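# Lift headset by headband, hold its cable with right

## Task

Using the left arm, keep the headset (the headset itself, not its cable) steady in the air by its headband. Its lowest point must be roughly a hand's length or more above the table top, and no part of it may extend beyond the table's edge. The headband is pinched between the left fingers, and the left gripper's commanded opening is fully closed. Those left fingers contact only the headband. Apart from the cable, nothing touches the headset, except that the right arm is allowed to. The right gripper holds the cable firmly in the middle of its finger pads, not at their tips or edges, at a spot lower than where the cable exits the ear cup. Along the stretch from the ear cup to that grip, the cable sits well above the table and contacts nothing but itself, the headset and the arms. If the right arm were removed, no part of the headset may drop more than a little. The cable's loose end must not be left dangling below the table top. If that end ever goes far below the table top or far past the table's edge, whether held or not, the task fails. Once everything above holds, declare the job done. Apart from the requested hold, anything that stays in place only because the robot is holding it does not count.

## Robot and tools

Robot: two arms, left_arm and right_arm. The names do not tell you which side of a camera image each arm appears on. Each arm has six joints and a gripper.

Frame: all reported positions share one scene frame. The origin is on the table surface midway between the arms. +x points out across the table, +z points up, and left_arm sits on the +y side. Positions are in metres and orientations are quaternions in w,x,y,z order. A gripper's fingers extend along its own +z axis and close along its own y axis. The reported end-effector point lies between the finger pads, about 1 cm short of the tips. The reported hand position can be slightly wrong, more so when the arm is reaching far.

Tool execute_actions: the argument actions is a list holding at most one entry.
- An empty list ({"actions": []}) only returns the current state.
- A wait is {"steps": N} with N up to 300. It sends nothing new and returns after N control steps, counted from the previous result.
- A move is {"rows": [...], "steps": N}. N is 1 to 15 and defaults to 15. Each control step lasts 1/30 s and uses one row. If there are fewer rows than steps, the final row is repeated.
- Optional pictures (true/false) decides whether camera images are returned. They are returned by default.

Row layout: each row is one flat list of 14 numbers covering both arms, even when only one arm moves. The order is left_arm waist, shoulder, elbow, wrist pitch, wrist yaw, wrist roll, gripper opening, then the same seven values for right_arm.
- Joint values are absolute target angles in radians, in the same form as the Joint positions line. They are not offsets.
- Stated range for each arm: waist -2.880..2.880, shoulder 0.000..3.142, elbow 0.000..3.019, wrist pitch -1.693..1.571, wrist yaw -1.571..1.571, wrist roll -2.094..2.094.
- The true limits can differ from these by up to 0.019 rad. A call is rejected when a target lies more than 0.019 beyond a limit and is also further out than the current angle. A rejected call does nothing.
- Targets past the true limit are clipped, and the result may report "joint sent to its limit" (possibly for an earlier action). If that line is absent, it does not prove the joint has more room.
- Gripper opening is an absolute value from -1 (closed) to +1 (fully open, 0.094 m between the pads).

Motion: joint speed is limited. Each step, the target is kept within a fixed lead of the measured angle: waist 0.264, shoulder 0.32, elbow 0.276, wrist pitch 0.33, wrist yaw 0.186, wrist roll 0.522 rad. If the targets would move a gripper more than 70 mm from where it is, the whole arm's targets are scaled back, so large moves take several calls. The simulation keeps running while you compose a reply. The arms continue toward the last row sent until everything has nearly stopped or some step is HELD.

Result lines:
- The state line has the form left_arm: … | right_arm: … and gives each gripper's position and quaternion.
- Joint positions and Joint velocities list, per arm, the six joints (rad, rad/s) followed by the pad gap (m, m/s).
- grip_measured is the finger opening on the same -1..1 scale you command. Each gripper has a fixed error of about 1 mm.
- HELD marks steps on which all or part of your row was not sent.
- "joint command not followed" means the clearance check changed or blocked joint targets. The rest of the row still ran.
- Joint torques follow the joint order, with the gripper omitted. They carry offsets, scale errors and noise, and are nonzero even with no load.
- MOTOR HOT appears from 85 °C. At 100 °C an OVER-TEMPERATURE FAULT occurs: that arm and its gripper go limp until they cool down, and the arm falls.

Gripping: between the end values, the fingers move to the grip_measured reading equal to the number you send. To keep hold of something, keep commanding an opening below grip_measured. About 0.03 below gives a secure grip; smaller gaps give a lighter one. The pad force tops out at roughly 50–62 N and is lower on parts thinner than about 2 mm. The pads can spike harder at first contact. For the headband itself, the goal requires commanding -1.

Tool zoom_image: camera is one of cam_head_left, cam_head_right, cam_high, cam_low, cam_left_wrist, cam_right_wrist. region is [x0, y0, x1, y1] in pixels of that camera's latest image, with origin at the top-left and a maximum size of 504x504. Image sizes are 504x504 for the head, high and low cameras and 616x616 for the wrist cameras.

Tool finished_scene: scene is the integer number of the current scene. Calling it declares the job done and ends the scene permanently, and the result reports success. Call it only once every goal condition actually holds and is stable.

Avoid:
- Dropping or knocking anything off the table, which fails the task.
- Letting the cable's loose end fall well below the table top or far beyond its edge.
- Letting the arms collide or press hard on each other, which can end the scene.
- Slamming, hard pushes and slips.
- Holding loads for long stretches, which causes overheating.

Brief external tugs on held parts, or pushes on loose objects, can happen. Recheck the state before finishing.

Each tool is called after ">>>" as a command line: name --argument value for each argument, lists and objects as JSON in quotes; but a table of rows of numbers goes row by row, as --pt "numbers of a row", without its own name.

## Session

>>> execute_actions --actions '[]'

Scene clock: 0.00 s of 4200.00 s.
left_arm: end_effector_position=(+0.2775, -0.0528, +0.3090) grip_measured=+1.000 end_effector_quat_wxyz=(+0.070, +0.307, +0.741, -0.593) | right_arm: end_effector_position=(+0.2737, -0.4081, +0.2351) grip_measured=+1.000 end_effector_quat_wxyz=(+0.554, +0.197, +0.754, -0.292)
Joint positions: left_arm=[-0.636  1.156  0.923 -0.669  1.196 -0.194  0.094] | right_arm=[-0.027  0.127  0.243 -0.365  0.516 -0.105  0.094]
Joint velocities: left_arm=[-0.005  0.005 -0.012 -0.002 -0.051  0.007  0.   ] | right_arm=[-0.005  0.005 -0.007 -0.012 -0.022 -0.007  0.   ]
Joint torques (N m, as the arm reports them, + toward a larger angle): no reading
Motor temperatures (°C, as the motors report them): left_arm=[22 23 37 25 24 24] | right_arm=[22 24 30 23 22 24]

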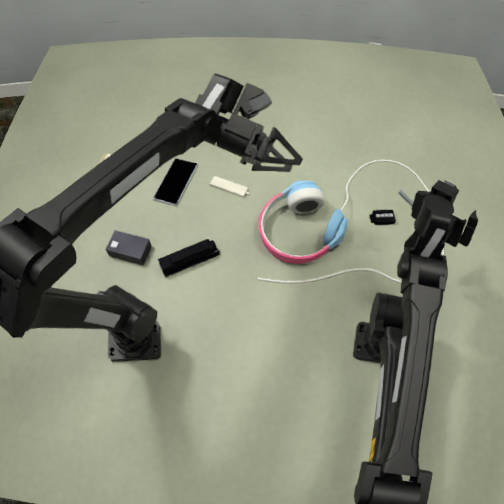

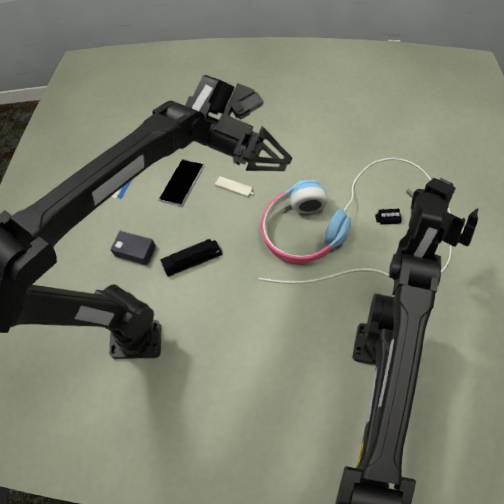

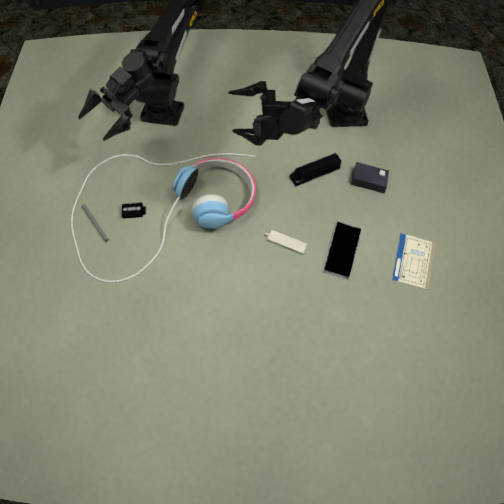

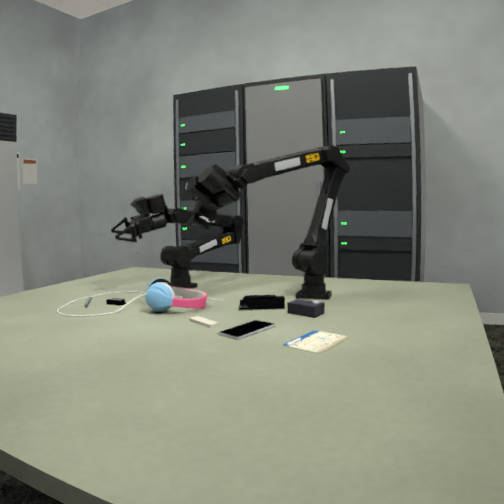

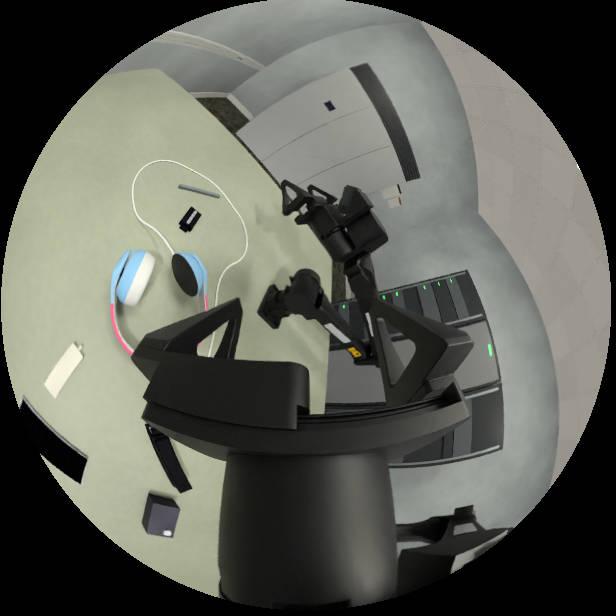

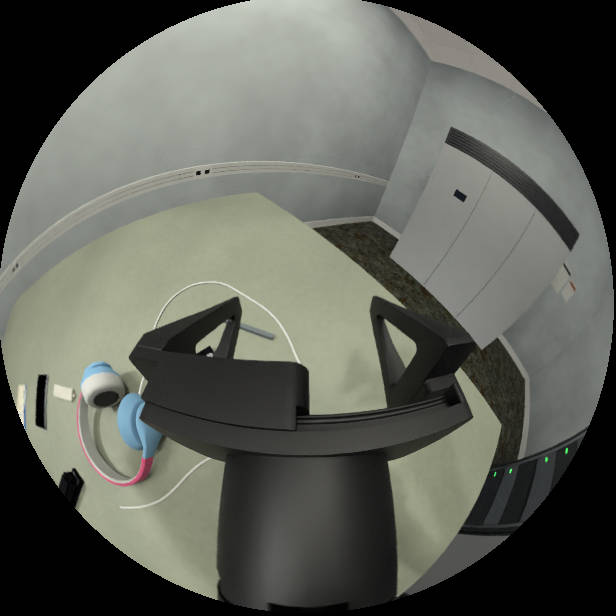

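>>> zoom_image --camera "cam_high" --region '[60, 90, 400, 300]'

>>> zoom_image --camera "cam_head_left" --region '[220, 140, 480, 380]'

Region (60, 90, 400, 300) of cam_high's 504x504 image, scaled by 1.482, with more detail than that image has; it fills the top 311 rows of this view, and the rest is white.

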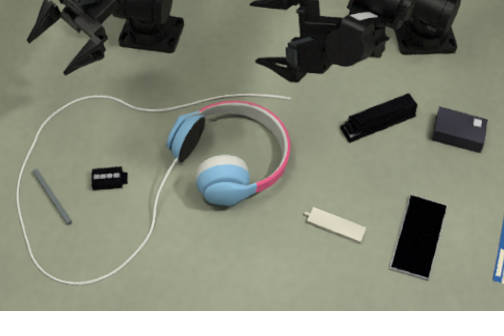

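Region (220, 140, 480, 380) of cam_head_left's 504x504 image, scaled by 1.938, with more detail than that image has; it fills the top 465 rows of this view, and the rest is white.

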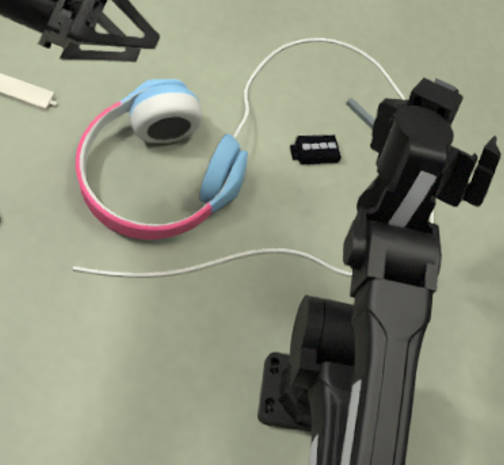

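>>> execute_actions --actions '[{"rows": [[-0.636,1.156,0.923,-0.670,1.195,-0.196,1.0,-0.027,0.127,0.243,-0.365,0.516,-0.105,1],[-0.638,1.157,0.924,-0.672,1.190,-0.200,0.99,-0.027,0.127,0.243,-0.365,0.516,-0.105,1],[-0.640,1.158,0.925,-0.676,1.183,-0.208,0.99,-0.027,0.127,0.243,-0.365,0.516,-0.105,1],[-0.644,1.160,0.926,-0.681,1.173,-0.219,0.98,-0.027,0.127,0.243,-0.365,0.516,-0.105,1],[-0.648,1.162,0.928,-0.687,1.160,-0.233,0.97,-0.027,0.127,0.243,-0.365,0.516,-0.105,1],[-0.653,1.165,0.930,-0.695,1.144,-0.250,0.96,-0.027,0.127,0.243,-0.365,0.516,-0.105,1],[-0.659,1.168,0.932,-0.704,1.126,-0.270,0.94,-0.027,0.127,0.243,-0.365,0.516,-0.105,1],[-0.666,1.171,0.935,-0.715,1.105,-0.292,0.92,-0.027,0.127,0.243,-0.365,0.516,-0.105,1],[-0.674,1.175,0.938,-0.726,1.082,-0.318,0.90,-0.027,0.127,0.243,-0.365,0.516,-0.105,1],[-0.683,1.180,0.941,-0.739,1.056,-0.346,0.88,-0.027,0.127,0.243,-0.365,0.516,-0.105,1],[-0.692,1.184,0.945,-0.753,1.028,-0.376,0.86,-0.027,0.127,0.243,-0.365,0.516,-0.105,1],[-0.702,1.189,0.948,-0.768,0.998,-0.408,0.83,-0.027,0.127,0.243,-0.365,0.516,-0.105,1],[-0.713,1.195,0.953,-0.784,0.966,-0.443,0.81,-0.027,0.127,0.243,-0.365,0.516,-0.105,1],[-0.724,1.201,0.957,-0.801,0.932,-0.480,0.78,-0.027,0.127,0.243,-0.365,0.516,-0.105,1],[-0.736,1.207,0.962,-0.819,0.897,-0.518,0.75,-0.027,0.127,0.243,-0.365,0.516,-0.105,1]]}]' --pictures false

>>> execute_actions --actions '[{"rows": [[-0.749,1.213,0.966,-0.837,0.860,-0.558,0.72,-0.027,0.127,0.243,-0.365,0.516,-0.105,1],[-0.761,1.219,0.971,-0.857,0.822,-0.599,0.69,-0.027,0.127,0.243,-0.365,0.516,-0.105,1],[-0.775,1.226,0.976,-0.876,0.783,-0.642,0.65,-0.027,0.127,0.243,-0.365,0.516,-0.105,1],[-0.788,1.233,0.981,-0.896,0.743,-0.685,0.62,-0.027,0.127,0.243,-0.365,0.516,-0.105,1],[-0.802,1.239,0.987,-0.917,0.702,-0.730,0.59,-0.027,0.127,0.243,-0.365,0.516,-0.105,1],[-0.816,1.246,0.992,-0.938,0.661,-0.774,0.55,-0.027,0.127,0.243,-0.365,0.516,-0.105,1],[-0.830,1.253,0.997,-0.959,0.619,-0.819,0.52,-0.027,0.127,0.243,-0.365,0.516,-0.105,1],[-0.843,1.261,1.003,-0.979,0.577,-0.865,0.48,-0.027,0.127,0.243,-0.365,0.516,-0.105,1],[-0.857,1.268,1.008,-1.000,0.535,-0.910,0.45,-0.027,0.127,0.243,-0.365,0.516,-0.105,1],[-0.871,1.275,1.013,-1.021,0.494,-0.954,0.41,-0.027,0.127,0.243,-0.365,0.516,-0.105,1],[-0.885,1.281,1.019,-1.042,0.453,-0.999,0.38,-0.027,0.127,0.243,-0.365,0.516,-0.105,1],[-0.898,1.288,1.024,-1.062,0.413,-1.042,0.35,-0.027,0.127,0.243,-0.365,0.516,-0.105,1],[-0.912,1.295,1.029,-1.081,0.374,-1.085,0.31,-0.027,0.127,0.243,-0.365,0.516,-0.105,1],[-0.924,1.301,1.034,-1.101,0.336,-1.126,0.28,-0.027,0.127,0.243,-0.365,0.516,-0.105,1],[-0.937,1.308,1.039,-1.119,0.299,-1.166,0.25,-0.027,0.127,0.243,-0.365,0.516,-0.105,1]]}]' --pictures false

>>> execute_actions --actions '[{"rows": [[-0.949,1.313,1.043,-1.137,0.264,-1.204,0.22,-0.027,0.127,0.243,-0.365,0.516,-0.105,1],[-0.960,1.319,1.047,-1.154,0.230,-1.241,0.19,-0.027,0.127,0.243,-0.365,0.516,-0.105,1],[-0.971,1.325,1.052,-1.170,0.198,-1.276,0.17,-0.027,0.127,0.243,-0.365,0.516,-0.105,1],[-0.981,1.330,1.055,-1.185,0.168,-1.308,0.14,-0.027,0.127,0.243,-0.365,0.516,-0.105,1],[-0.990,1.334,1.059,-1.199,0.140,-1.338,0.12,-0.027,0.127,0.243,-0.365,0.516,-0.105,1],[-0.999,1.339,1.062,-1.212,0.114,-1.366,0.10,-0.027,0.127,0.243,-0.365,0.516,-0.105,1],[-1.007,1.343,1.065,-1.223,0.091,-1.392,0.08,-0.027,0.127,0.243,-0.365,0.516,-0.105,1],[-1.014,1.346,1.068,-1.234,0.070,-1.414,0.06,-0.027,0.127,0.243,-0.365,0.516,-0.105,1],[-1.020,1.349,1.070,-1.243,0.052,-1.434,0.04,-0.027,0.127,0.243,-0.365,0.516,-0.105,1],[-1.025,1.352,1.072,-1.251,0.036,-1.451,0.03,-0.027,0.127,0.243,-0.365,0.516,-0.105,1],[-1.029,1.354,1.074,-1.257,0.023,-1.465,0.02,-0.027,0.127,0.243,-0.365,0.516,-0.105,1],[-1.033,1.356,1.075,-1.262,0.013,-1.476,0.01,-0.027,0.127,0.243,-0.365,0.516,-0.105,1],[-1.035,1.357,1.076,-1.266,0.006,-1.484,0.0,-0.027,0.127,0.243,-0.365,0.516,-0.105,1],[-1.037,1.358,1.077,-1.268,0.001,-1.488,0.0,-0.027,0.127,0.243,-0.365,0.516,-0.105,1],[-1.037,1.358,1.077,-1.269,0.0,-1.49,0.0,-0.027,0.127,0.243,-0.365,0.516,-0.105,1]]}]' --pictures false

>>> execute_actions --actions '[{"steps": 20}]'

Scene clock: 120.50 s of 4200.00 s.
left_arm: end_effector_position=(+0.2777, -0.0580, +0.2603) grip_measured=+0.767 end_effector_quat_wxyz=(+0.017, +0.210, +0.843, -0.495) | right_arm: end_effector_position=(+0.2737, -0.4081, +0.2351) grip_measured=+1.000 end_effector_quat_wxyz=(+0.554, +0.197, +0.754, -0.292)
Joint positions: left_arm=[-0.703  1.176  0.923 -0.769  0.932 -0.374  0.083] | right_arm=[-0.027  0.127  0.243 -0.365  0.516 -0.105  0.094]
Joint velocities: left_arm=[-0.376  0.181 -0.002 -0.505 -0.945 -0.842 -0.032] | right_arm=[ 0.005 -0.005 -0.027  0.002 -0.037 -0.022  0.   ]
Joint torques (N m, as the arm reports them, + toward a larger angle): left_arm=[-1.33 -3.89 13.23  0.47  0.47 -0.02] | right_arm=[-0.16  2.12  9.64  1.8   0.06  0.05]
Motor temperatures (°C, as the motors report them): left_arm=[22 24 49 25 25 24] | right_arm=[22 23 38 24 22 24]
Steps of this call (steps 1 to 90: nothing new was sent; then 117.00 s passed at rest; steps 91 to 105: all 15 steps of this action). Readings (joint positions):
91: left_arm=[-0.636 1.156 0.923 -0.669 1.196 -0.194] | right_arm=[-0.027 0.127 0.243 -0.365 0.516 -0.105]
92: left_arm=[-0.636 1.156 0.923 -0.669 1.195 -0.194] | right_arm=[-0.027 0.127 0.243 -0.365 0.516 -0.105]
94: left_arm=[-0.636 1.156 0.923 -0.669 1.184 -0.195] | right_arm=[-0.027 0.127 0.243 -0.365 0.516 -0.105]
98: left_arm=[-0.641 1.156 0.923 -0.682 1.126 -0.223] | right_arm=[-0.027 0.127 0.243 -0.365 0.516 -0.105]
105: the state above

Scene clock: 121.00 s of 4200.00 s.
left_arm: end_effector_position=(+0.2543, -0.0375, +0.1650) grip_measured=+0.267 end_effector_quat_wxyz=(-0.066, -0.074, +0.978, -0.181) | right_arm: end_effector_position=(+0.2737, -0.4081, +0.2351) grip_measured=+1.000 end_effector_quat_wxyz=(+0.554, +0.197, +0.754, -0.292)
Joint positions: left_arm=[-0.905  1.283  0.974 -1.065  0.337 -0.968  0.06 ] | right_arm=[-0.027  0.127  0.243 -0.365  0.516 -0.105  0.094]
Joint velocities: left_arm=[-0.405  0.161  0.178 -0.589 -0.989 -1.223 -0.033] | right_arm=[-0.015 -0.005 -0.007  0.002 -0.022  0.037  0.   ]
Joint torques (N m, as the arm reports them, + toward a larger angle): left_arm=[-0.98 -5.18 14.    0.06  0.17 -0.05] | right_arm=[-0.28  2.11  9.77  1.72  0.06  0.04]
Motor temperatures (°C, as the motors report them): left_arm=[22 24 49 25 25 24] | right_arm=[22 23 37 24 22 24]
Steps of this call (steps 1 to 15: all 15 steps of this action). Readings (joint positions):
1: left_arm=[-0.715 1.182 0.923 -0.786 0.896 -0.404] | right_arm=[-0.027 0.127 0.243 -0.365 0.516 -0.105]
2: left_arm=[-0.728 1.190 0.923 -0.804 0.859 -0.438] | right_arm=[-0.027 0.127 0.243 -0.365 0.516 -0.105]
4: left_arm=[-0.754 1.205 0.923 -0.841 0.782 -0.509] | right_arm=[-0.027 0.127 0.243 -0.365 0.516 -0.105]
8: left_arm=[-0.809 1.237 0.931 -0.923 0.618 -0.668] | right_arm=[-0.027 0.127 0.243 -0.365 0.516 -0.105]
15: the state above

Scene clock: 121.50 s of 4200.00 s.
left_arm: end_effector_position=(+0.2424, -0.0102, +0.1482) grip_measured=+0.002 end_effector_quat_wxyz=(-0.003, -0.253, +0.967, -0.001) | right_arm: end_effector_position=(+0.2737, -0.4081, +0.2351) grip_measured=+1.000 end_effector_quat_wxyz=(+0.554, +0.197, +0.754, -0.292)
Joint positions: left_arm=[-1.028  1.343  1.021 -1.25   0.007 -1.418  0.047] | right_arm=[-0.027  0.127  0.243 -0.365  0.516 -0.105  0.094]
Joint velocities: left_arm=[-0.063  0.015  0.017 -0.095 -0.11  -0.388 -0.001] | right_arm=[-0.015 -0.015 -0.007 -0.017 -0.007 -0.007  0.   ]
Joint torques (N m, as the arm reports them, + toward a larger angle): left_arm=[-0.93 -5.74 13.59 -0.45 -0.25 -0.15] | right_arm=[-0.2   2.3   9.76  1.74  0.05  0.03]
Motor temperatures (°C, as the motors report them): left_arm=[22 24 49 25 25 24] | right_arm=[22 23 37 24 22 24]
Steps of this call (steps 1 to 15: all 15 steps of this action). Readings (joint positions):
1: left_arm=[-0.918 1.289 0.980 -1.084 0.300 -1.009] | right_arm=[-0.027 0.127 0.243 -0.365 0.516 -0.105]
2: left_arm=[-0.930 1.294 0.985 -1.103 0.265 -1.050] | right_arm=[-0.027 0.127 0.243 -0.365 0.516 -0.105]
4: left_arm=[-0.954 1.305 0.995 -1.137 0.200 -1.128] | right_arm=[-0.027 0.127 0.243 -0.365 0.516 -0.105]
8: left_arm=[-0.993 1.325 1.008 -1.195 0.094 -1.265] | right_arm=[-0.027 0.127 0.243 -0.365 0.516 -0.105]
15: the state above

Scene clock: 122.17 s of 4200.00 s.
left_arm: end_effector_position=(+0.2421, -0.0101, +0.1489) grip_measured=+0.001 end_effector_quat_wxyz=(-0.002, -0.279, +0.960, +0.001) | right_arm: end_effector_position=(+0.2737, -0.4081, +0.2351) grip_measured=+1.000 end_effector_quat_wxyz=(+0.554, +0.197, +0.754, -0.292)
Joint positions: left_arm=[-1.03   1.344  1.024 -1.255  0.003 -1.472  0.047] | right_arm=[-0.027  0.127  0.243 -0.365  0.516 -0.105  0.094]
Joint velocities: left_arm=[-0.005 -0.015 -0.002 -0.012 -0.007  0.037 -0.   ] | right_arm=[-0.005 -0.015 -0.012 -0.007  0.022 -0.051  0.   ]
Joint torques (N m, as the arm reports them, + toward a larger angle): left_arm=[-1.02 -5.64 13.44 -0.48 -0.25 -0.14] | right_arm=[-0.19  2.17  9.7   1.75  0.06  0.02]
Motor temperatures (°C, as the motors report them): left_arm=[22 24 49 25 25 24] | right_arm=[22 23 37 24 22 24]
Steps of this call (steps 1 to 20: the robot went on to your last target). Readings (joint positions):
1: left_arm=[-1.029 1.344 1.022 -1.252 0.005 -1.429] | right_arm=[-0.027 0.127 0.243 -0.365 0.516 -0.105]
2: left_arm=[-1.030 1.344 1.022 -1.253 0.004 -1.438] | right_arm=[-0.027 0.127 0.243 -0.365 0.516 -0.105]
4: left_arm=[-1.030 1.344 1.023 -1.255 0.003 -1.450] | right_arm=[-0.027 0.127 0.243 -0.365 0.516 -0.105]
8: left_arm=[-1.030 1.344 1.024 -1.255 0.003 -1.464] | right_arm=[-0.027 0.127 0.243 -0.365 0.516 -0.105]
20: the state above

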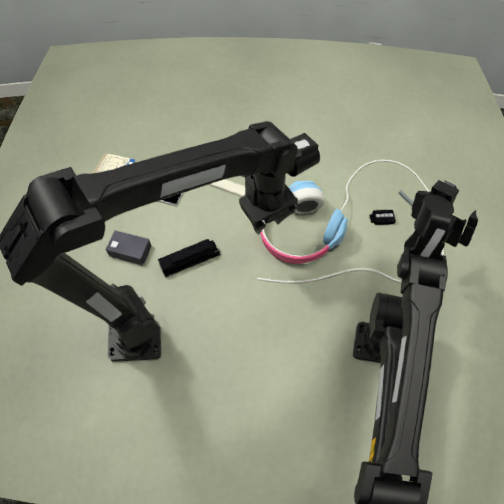

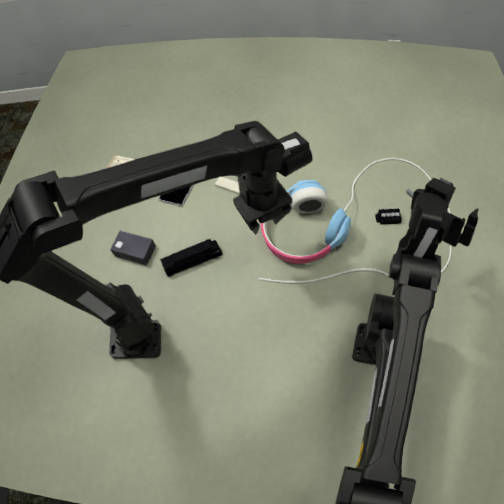

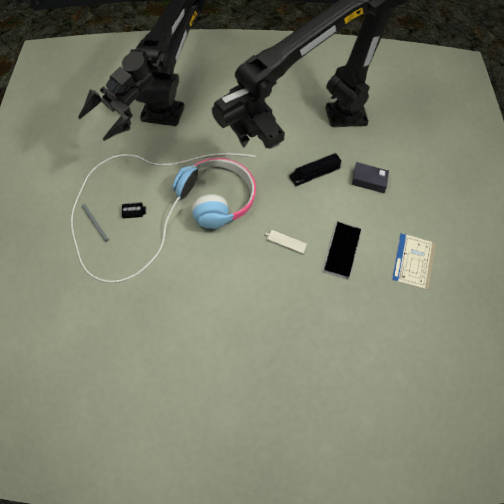

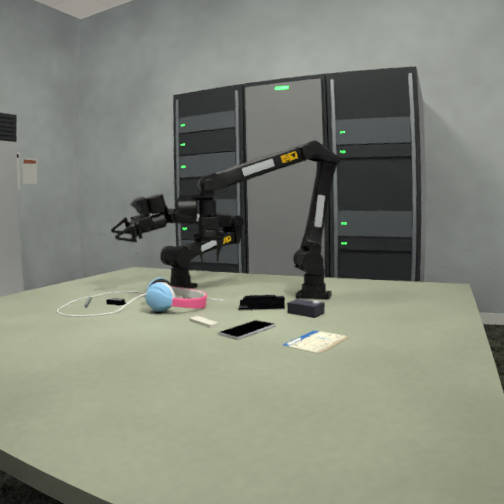

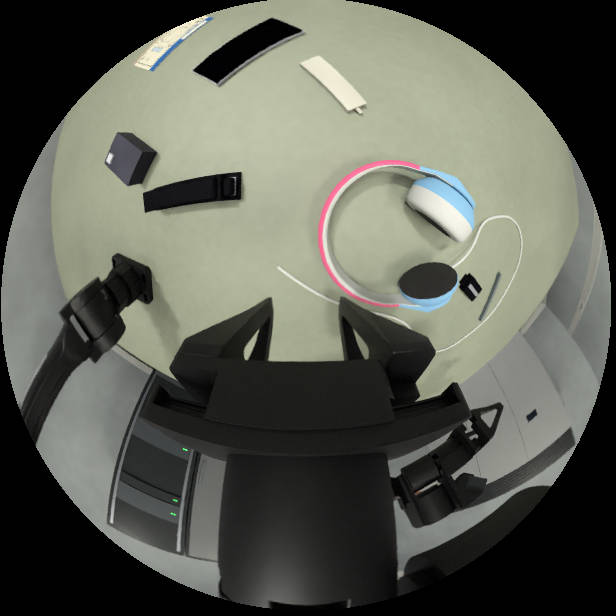

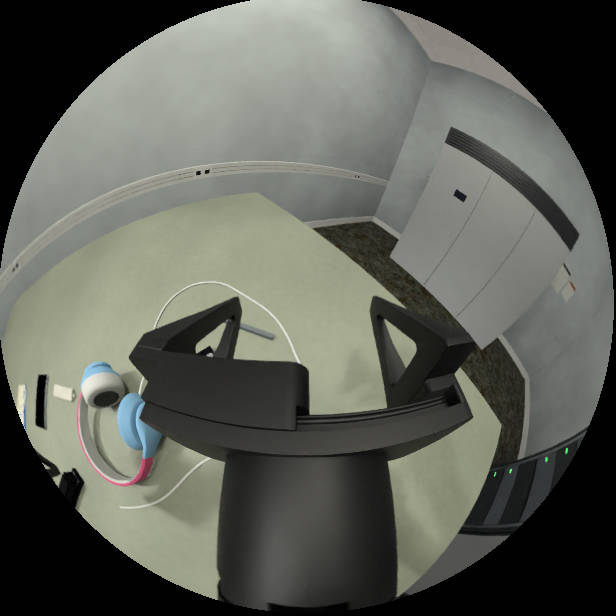

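>>> zoom_image --camera "cam_left_wrist" --region '[260, 140, 500, 340]'

Region (260, 140, 500, 340) of cam_left_wrist's 616x616 image, scaled by 2.100, with more detail than that image has.

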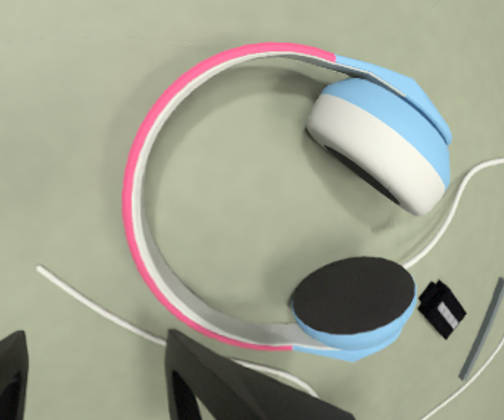

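>>> zoom_image --camera "cam_low" --region '[130, 230, 250, 330]'

Region (130, 230, 250, 330) of cam_low's 504x504 image, scaled by 4.200, with more detail than that image has.

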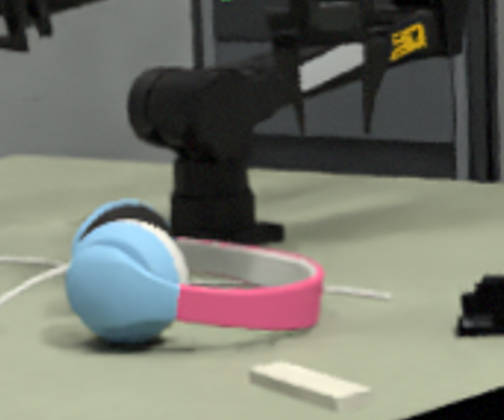

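>>> execute_actions --actions '[{"rows": [[-1.029,1.352,1.029,-1.247,0,-1.474,0,-0.027,0.127,0.243,-0.365,0.516,-0.105,1],[-1.027,1.357,1.025,-1.238,0,-1.471,0,-0.027,0.127,0.243,-0.365,0.516,-0.105,1],[-1.023,1.365,1.020,-1.223,0,-1.467,0,-0.027,0.127,0.243,-0.365,0.516,-0.105,1],[-1.018,1.377,1.013,-1.204,0,-1.461,0,-0.027,0.127,0.243,-0.365,0.516,-0.105,1],[-1.012,1.391,1.004,-1.180,0,-1.454,0,-0.027,0.127,0.243,-0.365,0.516,-0.105,1],[-1.005,1.406,0.994,-1.153,0,-1.446,0,-0.027,0.127,0.243,-0.365,0.516,-0.105,1],[-0.997,1.423,0.983,-1.124,0,-1.437,0,-0.027,0.127,0.243,-0.365,0.516,-0.105,1],[-0.990,1.440,0.972,-1.095,0,-1.428,0,-0.027,0.127,0.243,-0.365,0.516,-0.105,1],[-0.982,1.457,0.961,-1.066,0,-1.419,0,-0.027,0.127,0.243,-0.365,0.516,-0.105,1],[-0.975,1.472,0.951,-1.039,0,-1.411,0,-0.027,0.127,0.243,-0.365,0.516,-0.105,1],[-0.969,1.486,0.942,-1.015,0,-1.404,0,-0.027,0.127,0.243,-0.365,0.516,-0.105,1],[-0.964,1.498,0.935,-0.996,0,-1.398,0,-0.027,0.127,0.243,-0.365,0.516,-0.105,1],[-0.960,1.506,0.930,-0.981,0,-1.394,0,-0.027,0.127,0.243,-0.365,0.516,-0.105,1],[-0.958,1.511,0.926,-0.972,0,-1.391,0,-0.027,0.127,0.243,-0.365,0.516,-0.105,1],[-0.957,1.513,0.925,-0.969,0,-1.39,0,-0.027,0.127,0.243,-0.365,0.516,-0.105,1]]}]' --pictures false

>>> execute_actions --actions '[{"steps": 20}]'

Scene clock: 184.57 s of 4200.00 s.
left_arm: end_effector_position=(+0.2742, -0.0116, +0.0618) grip_measured=+0.001 end_effector_quat_wxyz=(-0.001, -0.287, +0.958, -0.000) | right_arm: end_effector_position=(+0.2737, -0.4081, +0.2351) grip_measured=+1.000 end_effector_quat_wxyz=(+0.554, +0.197, +0.754, -0.292)
Joint positions: left_arm=[-0.967  1.503  0.936 -1.004  0.003 -1.426  0.047] | right_arm=[-0.027  0.127  0.243 -0.365  0.516 -0.105  0.094]
Joint velocities: left_arm=[ 0.151  0.405 -0.222  0.31   0.066  0.139 -0.001] | right_arm=[-0.005 -0.015  0.012  0.002 -0.007  0.022  0.   ]
Joint torques (N m, as the arm reports them, + toward a larger angle): left_arm=[-0.75 -9.29  8.22  0.49 -0.23  0.19] | right_arm=[-0.16  2.34  9.69  1.81  0.05  0.04]
Motor temperatures (°C, as the motors report them): left_arm=[22 24 53 25 24 24] | right_arm=[22 23 36 24 22 24]
Steps of this call (steps 1 to 15: the robot went on to your last target; steps 16 to 90: nothing new was sent; then 58.90 s passed at rest; steps 91 to 105: all 15 steps of this action). Readings (joint positions):
91: left_arm=[-1.030 1.344 1.024 -1.255 0.003 -1.473] | right_arm=[-0.027 0.127 0.243 -0.365 0.516 -0.105]
92: left_arm=[-1.030 1.344 1.024 -1.255 0.003 -1.473] | right_arm=[-0.027 0.127 0.243 -0.365 0.516 -0.105]
94: left_arm=[-1.030 1.345 1.024 -1.246 0.003 -1.473] | right_arm=[-0.027 0.127 0.243 -0.365 0.516 -0.105]
98: left_arm=[-1.020 1.374 1.009 -1.164 0.003 -1.465] | right_arm=[-0.027 0.127 0.243 -0.365 0.516 -0.105]
105: the state above

Scene clock: 185.23 s of 4200.00 s.
left_arm: end_effector_position=(+0.2747, -0.0077, +0.0509) grip_measured=+0.001 end_effector_quat_wxyz=(-0.004, -0.282, +0.960, +0.005) | right_arm: end_effector_position=(+0.2737, -0.4081, +0.2351) grip_measured=+1.000 end_effector_quat_wxyz=(+0.554, +0.197, +0.754, -0.292)
Joint positions: left_arm=[-0.959  1.522  0.923 -0.984  0.003 -1.407  0.047] | right_arm=[-0.027  0.127  0.243 -0.365  0.516 -0.105  0.094]
Joint velocities: left_arm=[-0.005 -0.015 -0.007  0.002 -0.081  0.022  0.001] | right_arm=[ 0.005 -0.005 -0.007 -0.002 -0.007 -0.037  0.   ]
Joint torques (N m, as the arm reports them, + toward a larger angle): left_arm=[-0.36 -8.76  8.02  0.74 -0.24  0.21] | right_arm=[-0.22  2.1   9.69  1.79  0.05  0.02]
Motor temperatures (°C, as the motors report them): left_arm=[22 24 53 25 24 24] | right_arm=[22 23 36 24 22 24]
Steps of this call (steps 1 to 20: the robot went on to your last target). Readings (joint positions):
1: left_arm=[-0.962 1.514 0.930 -0.996 0.003 -1.422] | right_arm=[-0.027 0.127 0.243 -0.365 0.516 -0.105]
2: left_arm=[-0.960 1.521 0.926 -0.992 0.003 -1.419] | right_arm=[-0.027 0.127 0.243 -0.365 0.516 -0.105]
4: left_arm=[-0.959 1.523 0.923 -0.989 0.003 -1.415] | right_arm=[-0.027 0.127 0.243 -0.365 0.516 -0.105]
8: left_arm=[-0.959 1.522 0.923 -0.985 0.003 -1.410] | right_arm=[-0.027 0.127 0.243 -0.365 0.516 -0.105]
20: the state above

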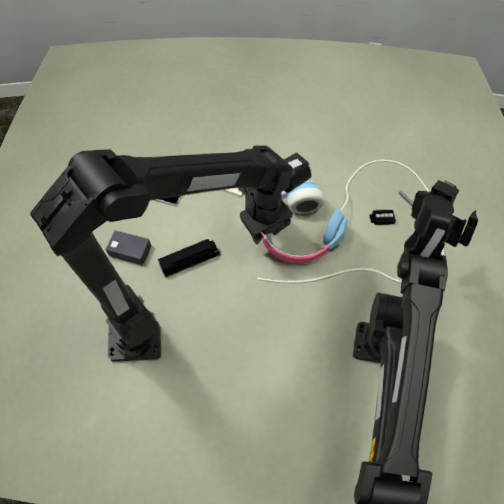

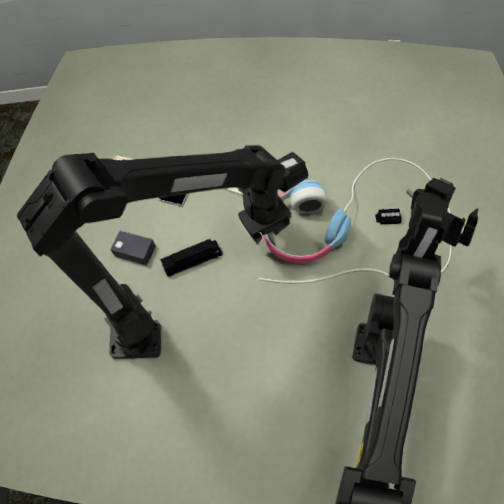

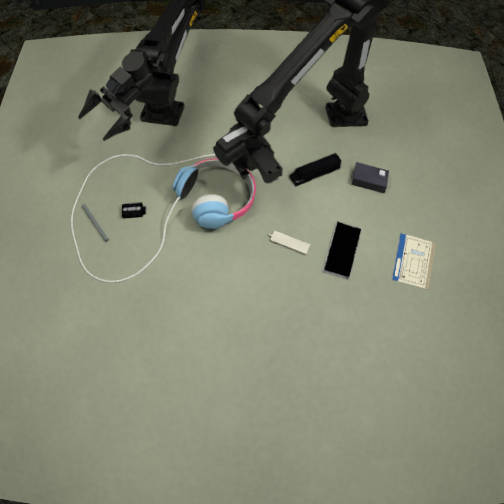

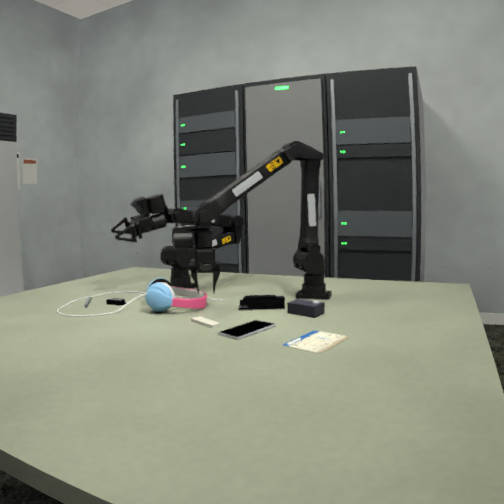

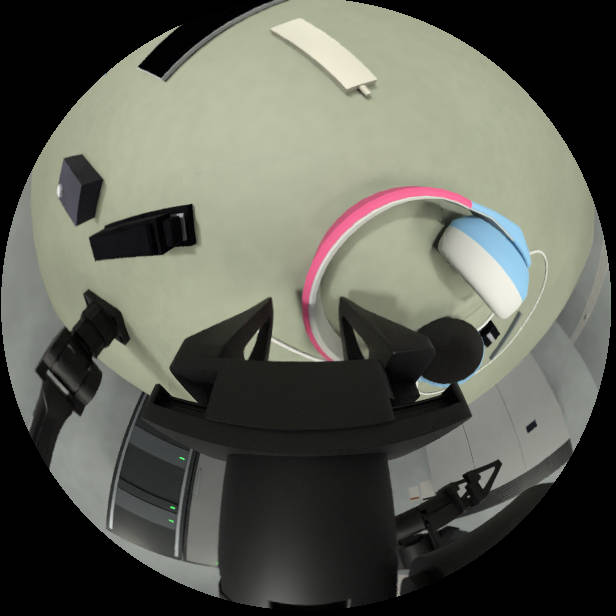

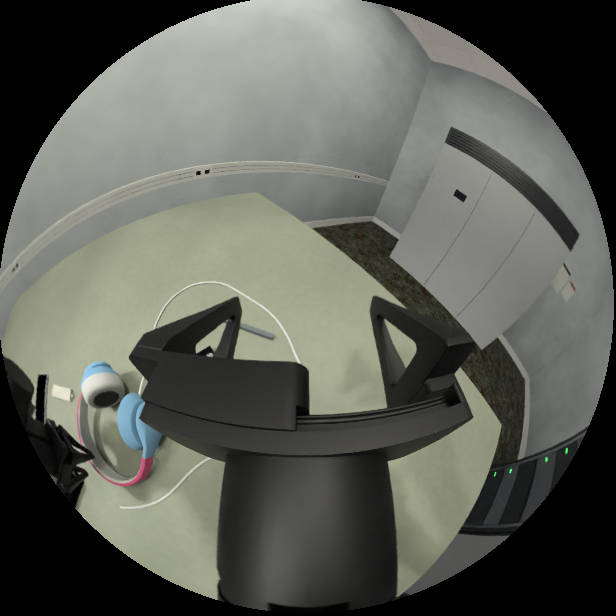

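>>> execute_actions --actions '[{"rows": [[-0.957,1.523,0.922,-0.968,0,-1.39,0,-0.027,0.127,0.243,-0.365,0.516,-0.105,1],[-0.957,1.524,0.921,-0.964,0,-1.39,0,-0.027,0.127,0.243,-0.365,0.516,-0.105,1],[-0.957,1.527,0.919,-0.959,0,-1.39,0,-0.027,0.127,0.243,-0.365,0.516,-0.105,1],[-0.957,1.530,0.915,-0.951,0,-1.39,0,-0.027,0.127,0.243,-0.365,0.516,-0.105,1],[-0.957,1.534,0.912,-0.942,0,-1.39,0,-0.027,0.127,0.243,-0.365,0.516,-0.105,1],[-0.957,1.539,0.907,-0.932,0,-1.39,0,-0.027,0.127,0.243,-0.365,0.516,-0.105,1],[-0.957,1.544,0.902,-0.921,0,-1.39,0,-0.027,0.127,0.243,-0.365,0.516,-0.105,1],[-0.957,1.548,0.898,-0.910,0,-1.39,0,-0.027,0.127,0.243,-0.365,0.516,-0.105,1],[-0.957,1.553,0.893,-0.899,0,-1.39,0,-0.027,0.127,0.243,-0.365,0.516,-0.105,1],[-0.957,1.558,0.889,-0.889,0,-1.39,0,-0.027,0.127,0.243,-0.365,0.516,-0.105,1],[-0.957,1.562,0.885,-0.880,0,-1.39,0,-0.027,0.127,0.243,-0.365,0.516,-0.105,1],[-0.957,1.565,0.881,-0.872,0,-1.39,0,-0.027,0.127,0.243,-0.365,0.516,-0.105,1],[-0.957,1.568,0.879,-0.867,0,-1.39,0,-0.027,0.127,0.243,-0.365,0.516,-0.105,1],[-0.957,1.569,0.878,-0.863,0,-1.39,0,-0.027,0.127,0.243,-0.365,0.516,-0.105,1],[-0.957,1.570,0.877,-0.862,0,-1.39,0,-0.027,0.127,0.243,-0.365,0.516,-0.105,1]]}]' --pictures false

>>> execute_actions --actions '[{"steps": 15}]'

Scene clock: 207.43 s of 4200.00 s.
left_arm: end_effector_position=(+0.2782, -0.0117, +0.0295) grip_measured=+0.001 end_effector_quat_wxyz=(+0.003, -0.281, +0.960, -0.011) | right_arm: end_effector_position=(+0.2737, -0.4081, +0.2351) grip_measured=+1.000 end_effector_quat_wxyz=(+0.554, +0.197, +0.754, -0.292)
Joint positions: left_arm=[-0.959  1.551  0.888 -0.886  0.003 -1.407  0.047] | right_arm=[-0.027  0.127  0.243 -0.365  0.516 -0.105  0.094]
Joint velocities: left_arm=[-0.005  0.151 -0.09   0.1   -0.007  0.007  0.   ] | right_arm=[ 0.005 -0.005 -0.002  0.002  0.007  0.007  0.   ]
Joint torques (N m, as the arm reports them, + toward a larger angle): left_arm=[-0.45 -7.38  7.09  0.79 -0.24  0.21] | right_arm=[-0.24  2.25  9.71  1.79  0.04  0.02]
Motor temperatures (°C, as the motors report them): left_arm=[22 25 47 25 24 24] | right_arm=[22 23 36 23 22 24]
Steps of this call (steps 1 to 15: the robot went on to your last target; steps 16 to 90: nothing new was sent; then 18.70 s passed at rest; steps 91 to 105: all 15 steps of this action). Readings (joint positions):
91: left_arm=[-0.959 1.522 0.923 -0.984 0.003 -1.407] | right_arm=[-0.027 0.127 0.243 -0.365 0.516 -0.105]
92: left_arm=[-0.959 1.522 0.923 -0.984 0.003 -1.407] | right_arm=[-0.027 0.127 0.243 -0.365 0.516 -0.105]
94: left_arm=[-0.959 1.522 0.923 -0.978 0.003 -1.407] | right_arm=[-0.027 0.127 0.243 -0.365 0.516 -0.105]
98: left_arm=[-0.959 1.523 0.917 -0.945 0.003 -1.407] | right_arm=[-0.027 0.127 0.243 -0.365 0.516 -0.105]
105: the state above

Scene clock: 207.93 s of 4200.00 s.
left_arm: end_effector_position=(+0.2770, -0.0104, +0.0245) grip_measured=+0.001 end_effector_quat_wxyz=(+0.002, -0.281, +0.960, -0.008) | right_arm: end_effector_position=(+0.2737, -0.4081, +0.2351) grip_measured=+1.000 end_effector_quat_wxyz=(+0.554, +0.197, +0.754, -0.292)
Joint positions: left_arm=[-0.959  1.56   0.882 -0.878  0.003 -1.407  0.047] | right_arm=[-0.027  0.127  0.243 -0.365  0.516 -0.105  0.094]
Joint velocities: left_arm=[-0.005 -0.015 -0.012  0.007 -0.007  0.037 -0.   ] | right_arm=[-0.005  0.005 -0.017 -0.012 -0.066  0.007  0.   ]
Joint torques (N m, as the arm reports them, + toward a larger angle): left_arm=[-0.47 -7.43  7.04  0.8  -0.22  0.21] | right_arm=[-0.2   2.21  9.7   1.81  0.05  0.03]
Motor temperatures (°C, as the motors report them): left_arm=[22 25 47 25 24 24] | right_arm=[22 23 36 23 22 24]
Steps of this call (steps 1 to 15: the robot went on to your last target). Readings (joint positions):
1: left_arm=[-0.959 1.555 0.886 -0.883 0.003 -1.407] | right_arm=[-0.027 0.127 0.243 -0.365 0.516 -0.105]
2: left_arm=[-0.959 1.558 0.884 -0.881 0.003 -1.407] | right_arm=[-0.027 0.127 0.243 -0.365 0.516 -0.105]
4: left_arm=[-0.959 1.560 0.882 -0.880 0.003 -1.407] | right_arm=[-0.027 0.127 0.243 -0.365 0.516 -0.105]
8: left_arm=[-0.959 1.560 0.882 -0.878 0.003 -1.407] | right_arm=[-0.027 0.127 0.243 -0.365 0.516 -0.105]
15: the state above
All arms were judged still, so your last target was given up. Only a new action makes them travel on or press farther. Fingers that are still opening or closing keep moving.

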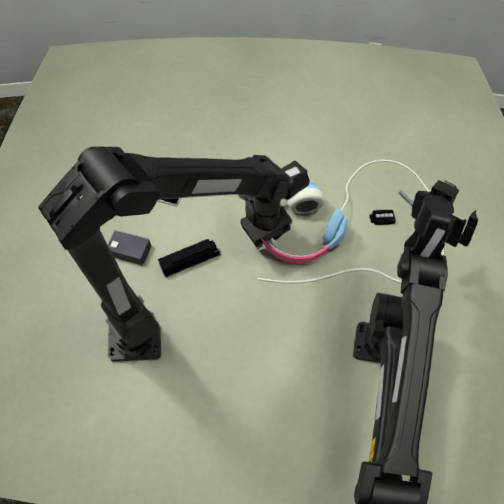

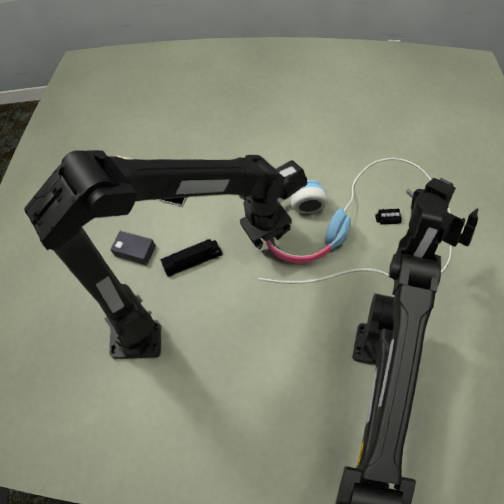

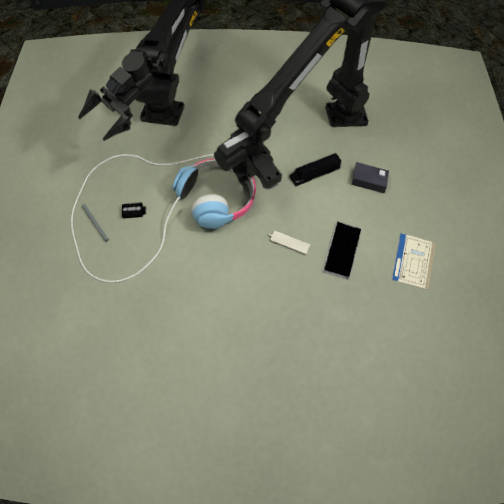

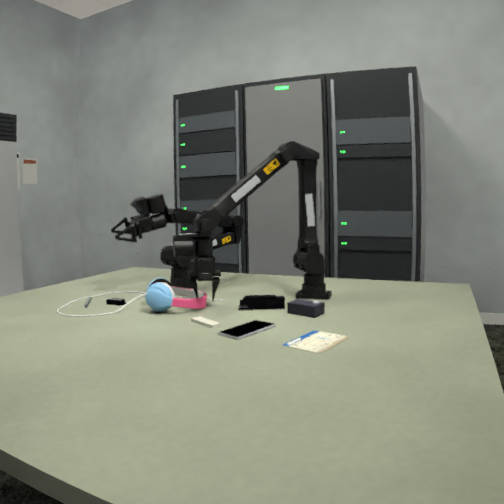

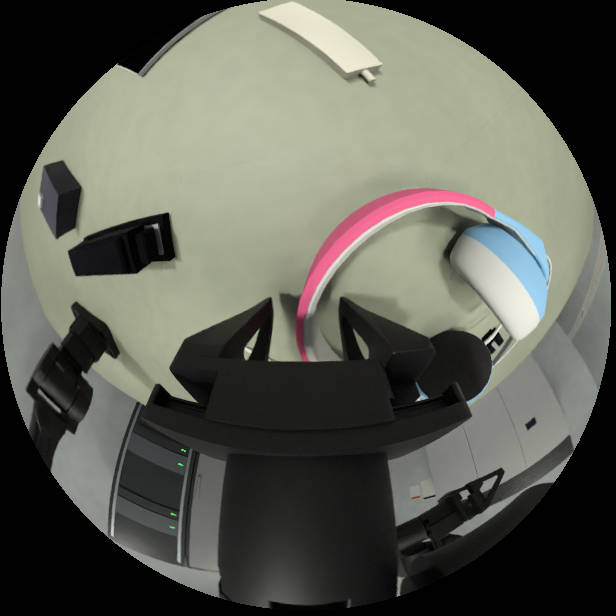

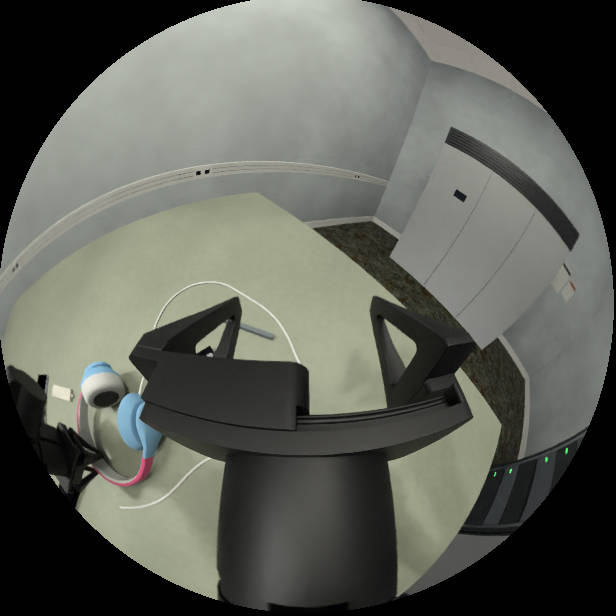

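>>> zoom_image --camera "cam_low" --region '[140, 250, 240, 325]'

Region (140, 250, 240, 325) of cam_low's 504x504 image, scaled by 5.040, with more detail than that image has; it fills the top 378 rows of this view, and the rest is white.

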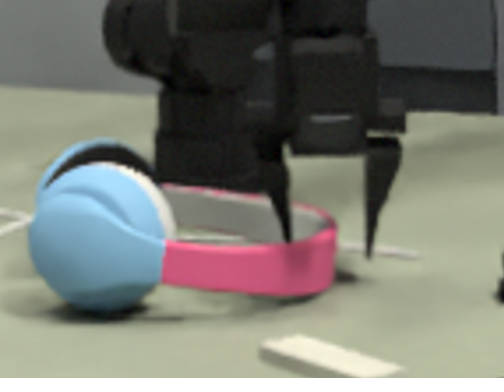

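>>> execute_actions --actions '[{"rows": [[-0.957,1.570,0.877,-0.862,0,-1.39,-0.08,-0.027,0.127,0.243,-0.365,0.516,-0.105,1],[-0.957,1.570,0.877,-0.862,0,-1.39,-0.17,-0.027,0.127,0.243,-0.365,0.516,-0.105,1],[-0.957,1.570,0.877,-0.862,0,-1.39,-0.27,-0.027,0.127,0.243,-0.365,0.516,-0.105,1],[-0.957,1.570,0.877,-0.862,0,-1.39,-0.37,-0.027,0.127,0.243,-0.365,0.516,-0.105,1],[-0.957,1.570,0.877,-0.862,0,-1.39,-0.47,-0.027,0.127,0.243,-0.365,0.516,-0.105,1],[-0.957,1.570,0.877,-0.862,0,-1.39,-0.56,-0.027,0.127,0.243,-0.365,0.516,-0.105,1],[-0.957,1.570,0.877,-0.862,0,-1.39,-0.64,-0.027,0.127,0.243,-0.365,0.516,-0.105,1],[-0.957,1.570,0.877,-0.862,0,-1.39,-0.70,-0.027,0.127,0.243,-0.365,0.516,-0.105,1],[-0.957,1.570,0.877,-0.862,0,-1.39,-0.75,-0.027,0.127,0.243,-0.365,0.516,-0.105,1],[-0.957,1.570,0.877,-0.862,0,-1.39,-0.79,-0.027,0.127,0.243,-0.365,0.516,-0.105,1],[-0.957,1.570,0.877,-0.862,0,-1.39,-0.83,-0.027,0.127,0.243,-0.365,0.516,-0.105,1],[-0.957,1.570,0.877,-0.862,0,-1.39,-0.87,-0.027,0.127,0.243,-0.365,0.516,-0.105,1],[-0.957,1.570,0.877,-0.862,0,-1.39,-0.91,-0.027,0.127,0.243,-0.365,0.516,-0.105,1],[-0.957,1.570,0.877,-0.862,0,-1.39,-0.96,-0.027,0.127,0.243,-0.365,0.516,-0.105,1],[-0.957,1.570,0.877,-0.862,0,-1.39,-1,-0.027,0.127,0.243,-0.365,0.516,-0.105,1]]}]' --pictures false

>>> execute_actions --actions '[{"steps": 15}]'

Scene clock: 235.03 s of 4200.00 s.
left_arm: end_effector_position=(+0.2787, -0.0140, +0.0271) grip_measured=-0.777 end_effector_quat_wxyz=(+0.005, -0.273, +0.962, -0.017) | right_arm: end_effector_position=(+0.2737, -0.4081, +0.2351) grip_measured=+1.000 end_effector_quat_wxyz=(+0.554, +0.197, +0.754, -0.292)
Joint positions: left_arm=[-0.961  1.554  0.882 -0.865  0.006 -1.392  0.01 ] | right_arm=[-0.027  0.127  0.243 -0.365  0.516 -0.105  0.094]
Joint velocities: left_arm=[-0.005 -0.005  0.002 -0.002  0.007  0.007 -0.001] | right_arm=[-0.005 -0.015 -0.012 -0.007 -0.022 -0.081  0.   ]
Joint torques (N m, as the arm reports them, + toward a larger angle): left_arm=[-0.42 -7.26  7.06  0.36 -0.36  0.06] | right_arm=[-0.19  2.36  9.78  1.84  0.06  0.03]
Motor temperatures (°C, as the motors report them): left_arm=[22 25 44 25 24 24] | right_arm=[22 23 36 23 22 24]
Steps of this call (steps 1 to 90: nothing new was sent; then 23.60 s passed at rest; steps 91 to 105: all 15 steps of this action). Readings (joint positions):
91: left_arm=[-0.959 1.560 0.882 -0.878 0.003 -1.407] | right_arm=[-0.027 0.127 0.243 -0.365 0.516 -0.105]
92: left_arm=[-0.959 1.560 0.882 -0.878 0.003 -1.407] | right_arm=[-0.027 0.127 0.243 -0.365 0.516 -0.105]
94: left_arm=[-0.959 1.560 0.882 -0.878 0.003 -1.407] | right_arm=[-0.027 0.127 0.243 -0.365 0.516 -0.105]
98: left_arm=[-0.959 1.560 0.882 -0.878 0.003 -1.407] | right_arm=[-0.027 0.127 0.243 -0.365 0.516 -0.105]
105: the state above

Scene clock: 235.53 s of 4200.00 s.
left_arm: end_effector_position=(+0.2787, -0.0140, +0.0271) grip_measured=-0.777 end_effector_quat_wxyz=(+0.005, -0.273, +0.962, -0.017) | right_arm: end_effector_position=(+0.2737, -0.4081, +0.2351) grip_measured=+1.000 end_effector_quat_wxyz=(+0.554, +0.197, +0.754, -0.292)
Joint positions: left_arm=[-0.961  1.554  0.882 -0.865  0.006 -1.392  0.01 ] | right_arm=[-0.027  0.127  0.243 -0.365  0.516 -0.105  0.094]
Joint velocities: left_arm=[ 0.005  0.005 -0.002  0.002 -0.022  0.007 -0.001] | right_arm=[-0.015 -0.005 -0.017 -0.007 -0.051  0.007  0.   ]
Joint torques (N m, as the arm reports them, + toward a larger angle): left_arm=[-0.29 -7.04  7.1   0.34 -0.36  0.06] | right_arm=[-0.19  2.17  9.7   1.77  0.06  0.04]
Motor temperatures (°C, as the motors report them): left_arm=[22 25 44 25 24 24] | right_arm=[22 23 36 23 22 24]
Steps of this call (steps 1 to 15: the robot went on to your last target). Readings (joint positions):
1: left_arm=[-0.961 1.554 0.882 -0.865 0.006 -1.392] | right_arm=[-0.027 0.127 0.243 -0.365 0.516 -0.105]
2: left_arm=[-0.961 1.554 0.882 -0.865 0.006 -1.392] | right_arm=[-0.027 0.127 0.243 -0.365 0.516 -0.105]
4: left_arm=[-0.961 1.554 0.882 -0.865 0.006 -1.392] | right_arm=[-0.027 0.127 0.243 -0.365 0.516 -0.105]
8: left_arm=[-0.961 1.554 0.882 -0.865 0.006 -1.392] | right_arm=[-0.027 0.127 0.243 -0.365 0.516 -0.105]
15: the state above
All arms were judged still, so your last target was given up. Only a new action makes them travel on or press farther. Fingers that are still opening or closing keep moving.

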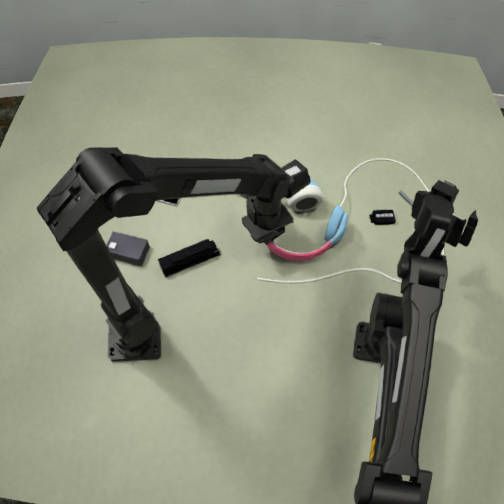

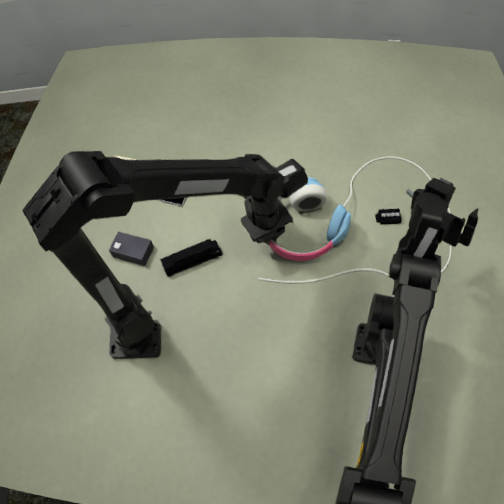

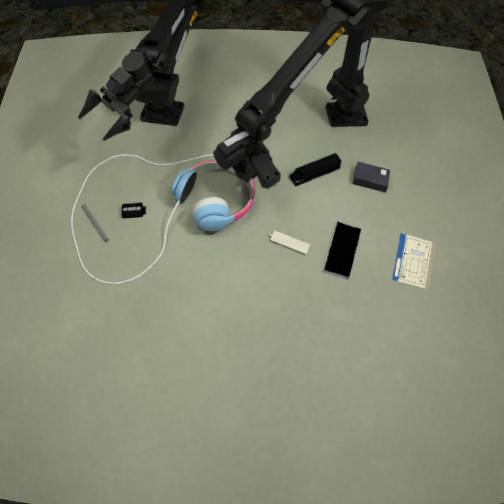

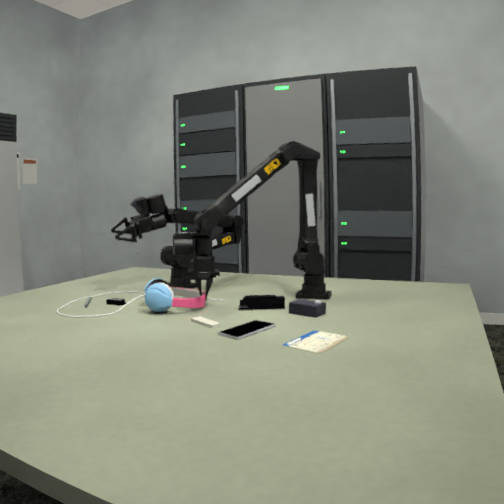

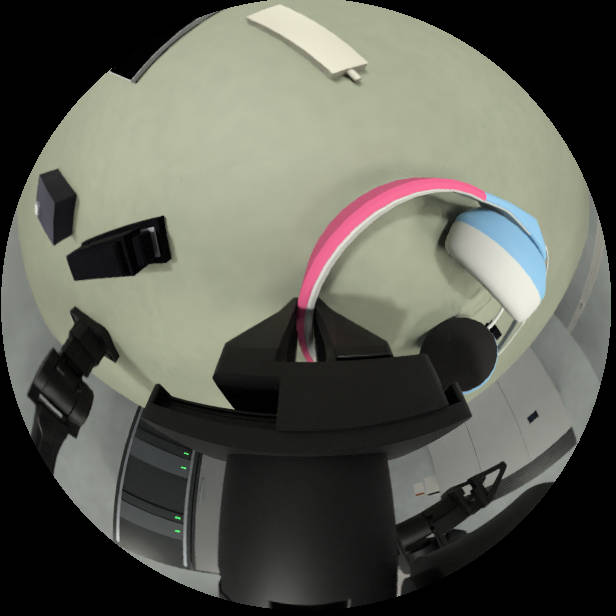

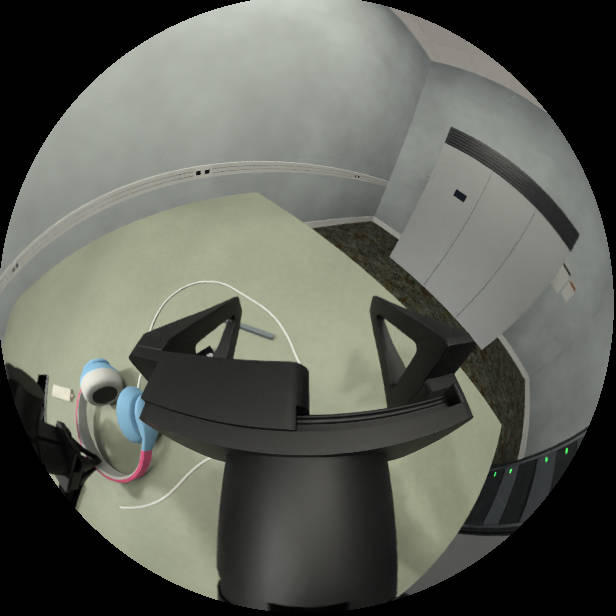

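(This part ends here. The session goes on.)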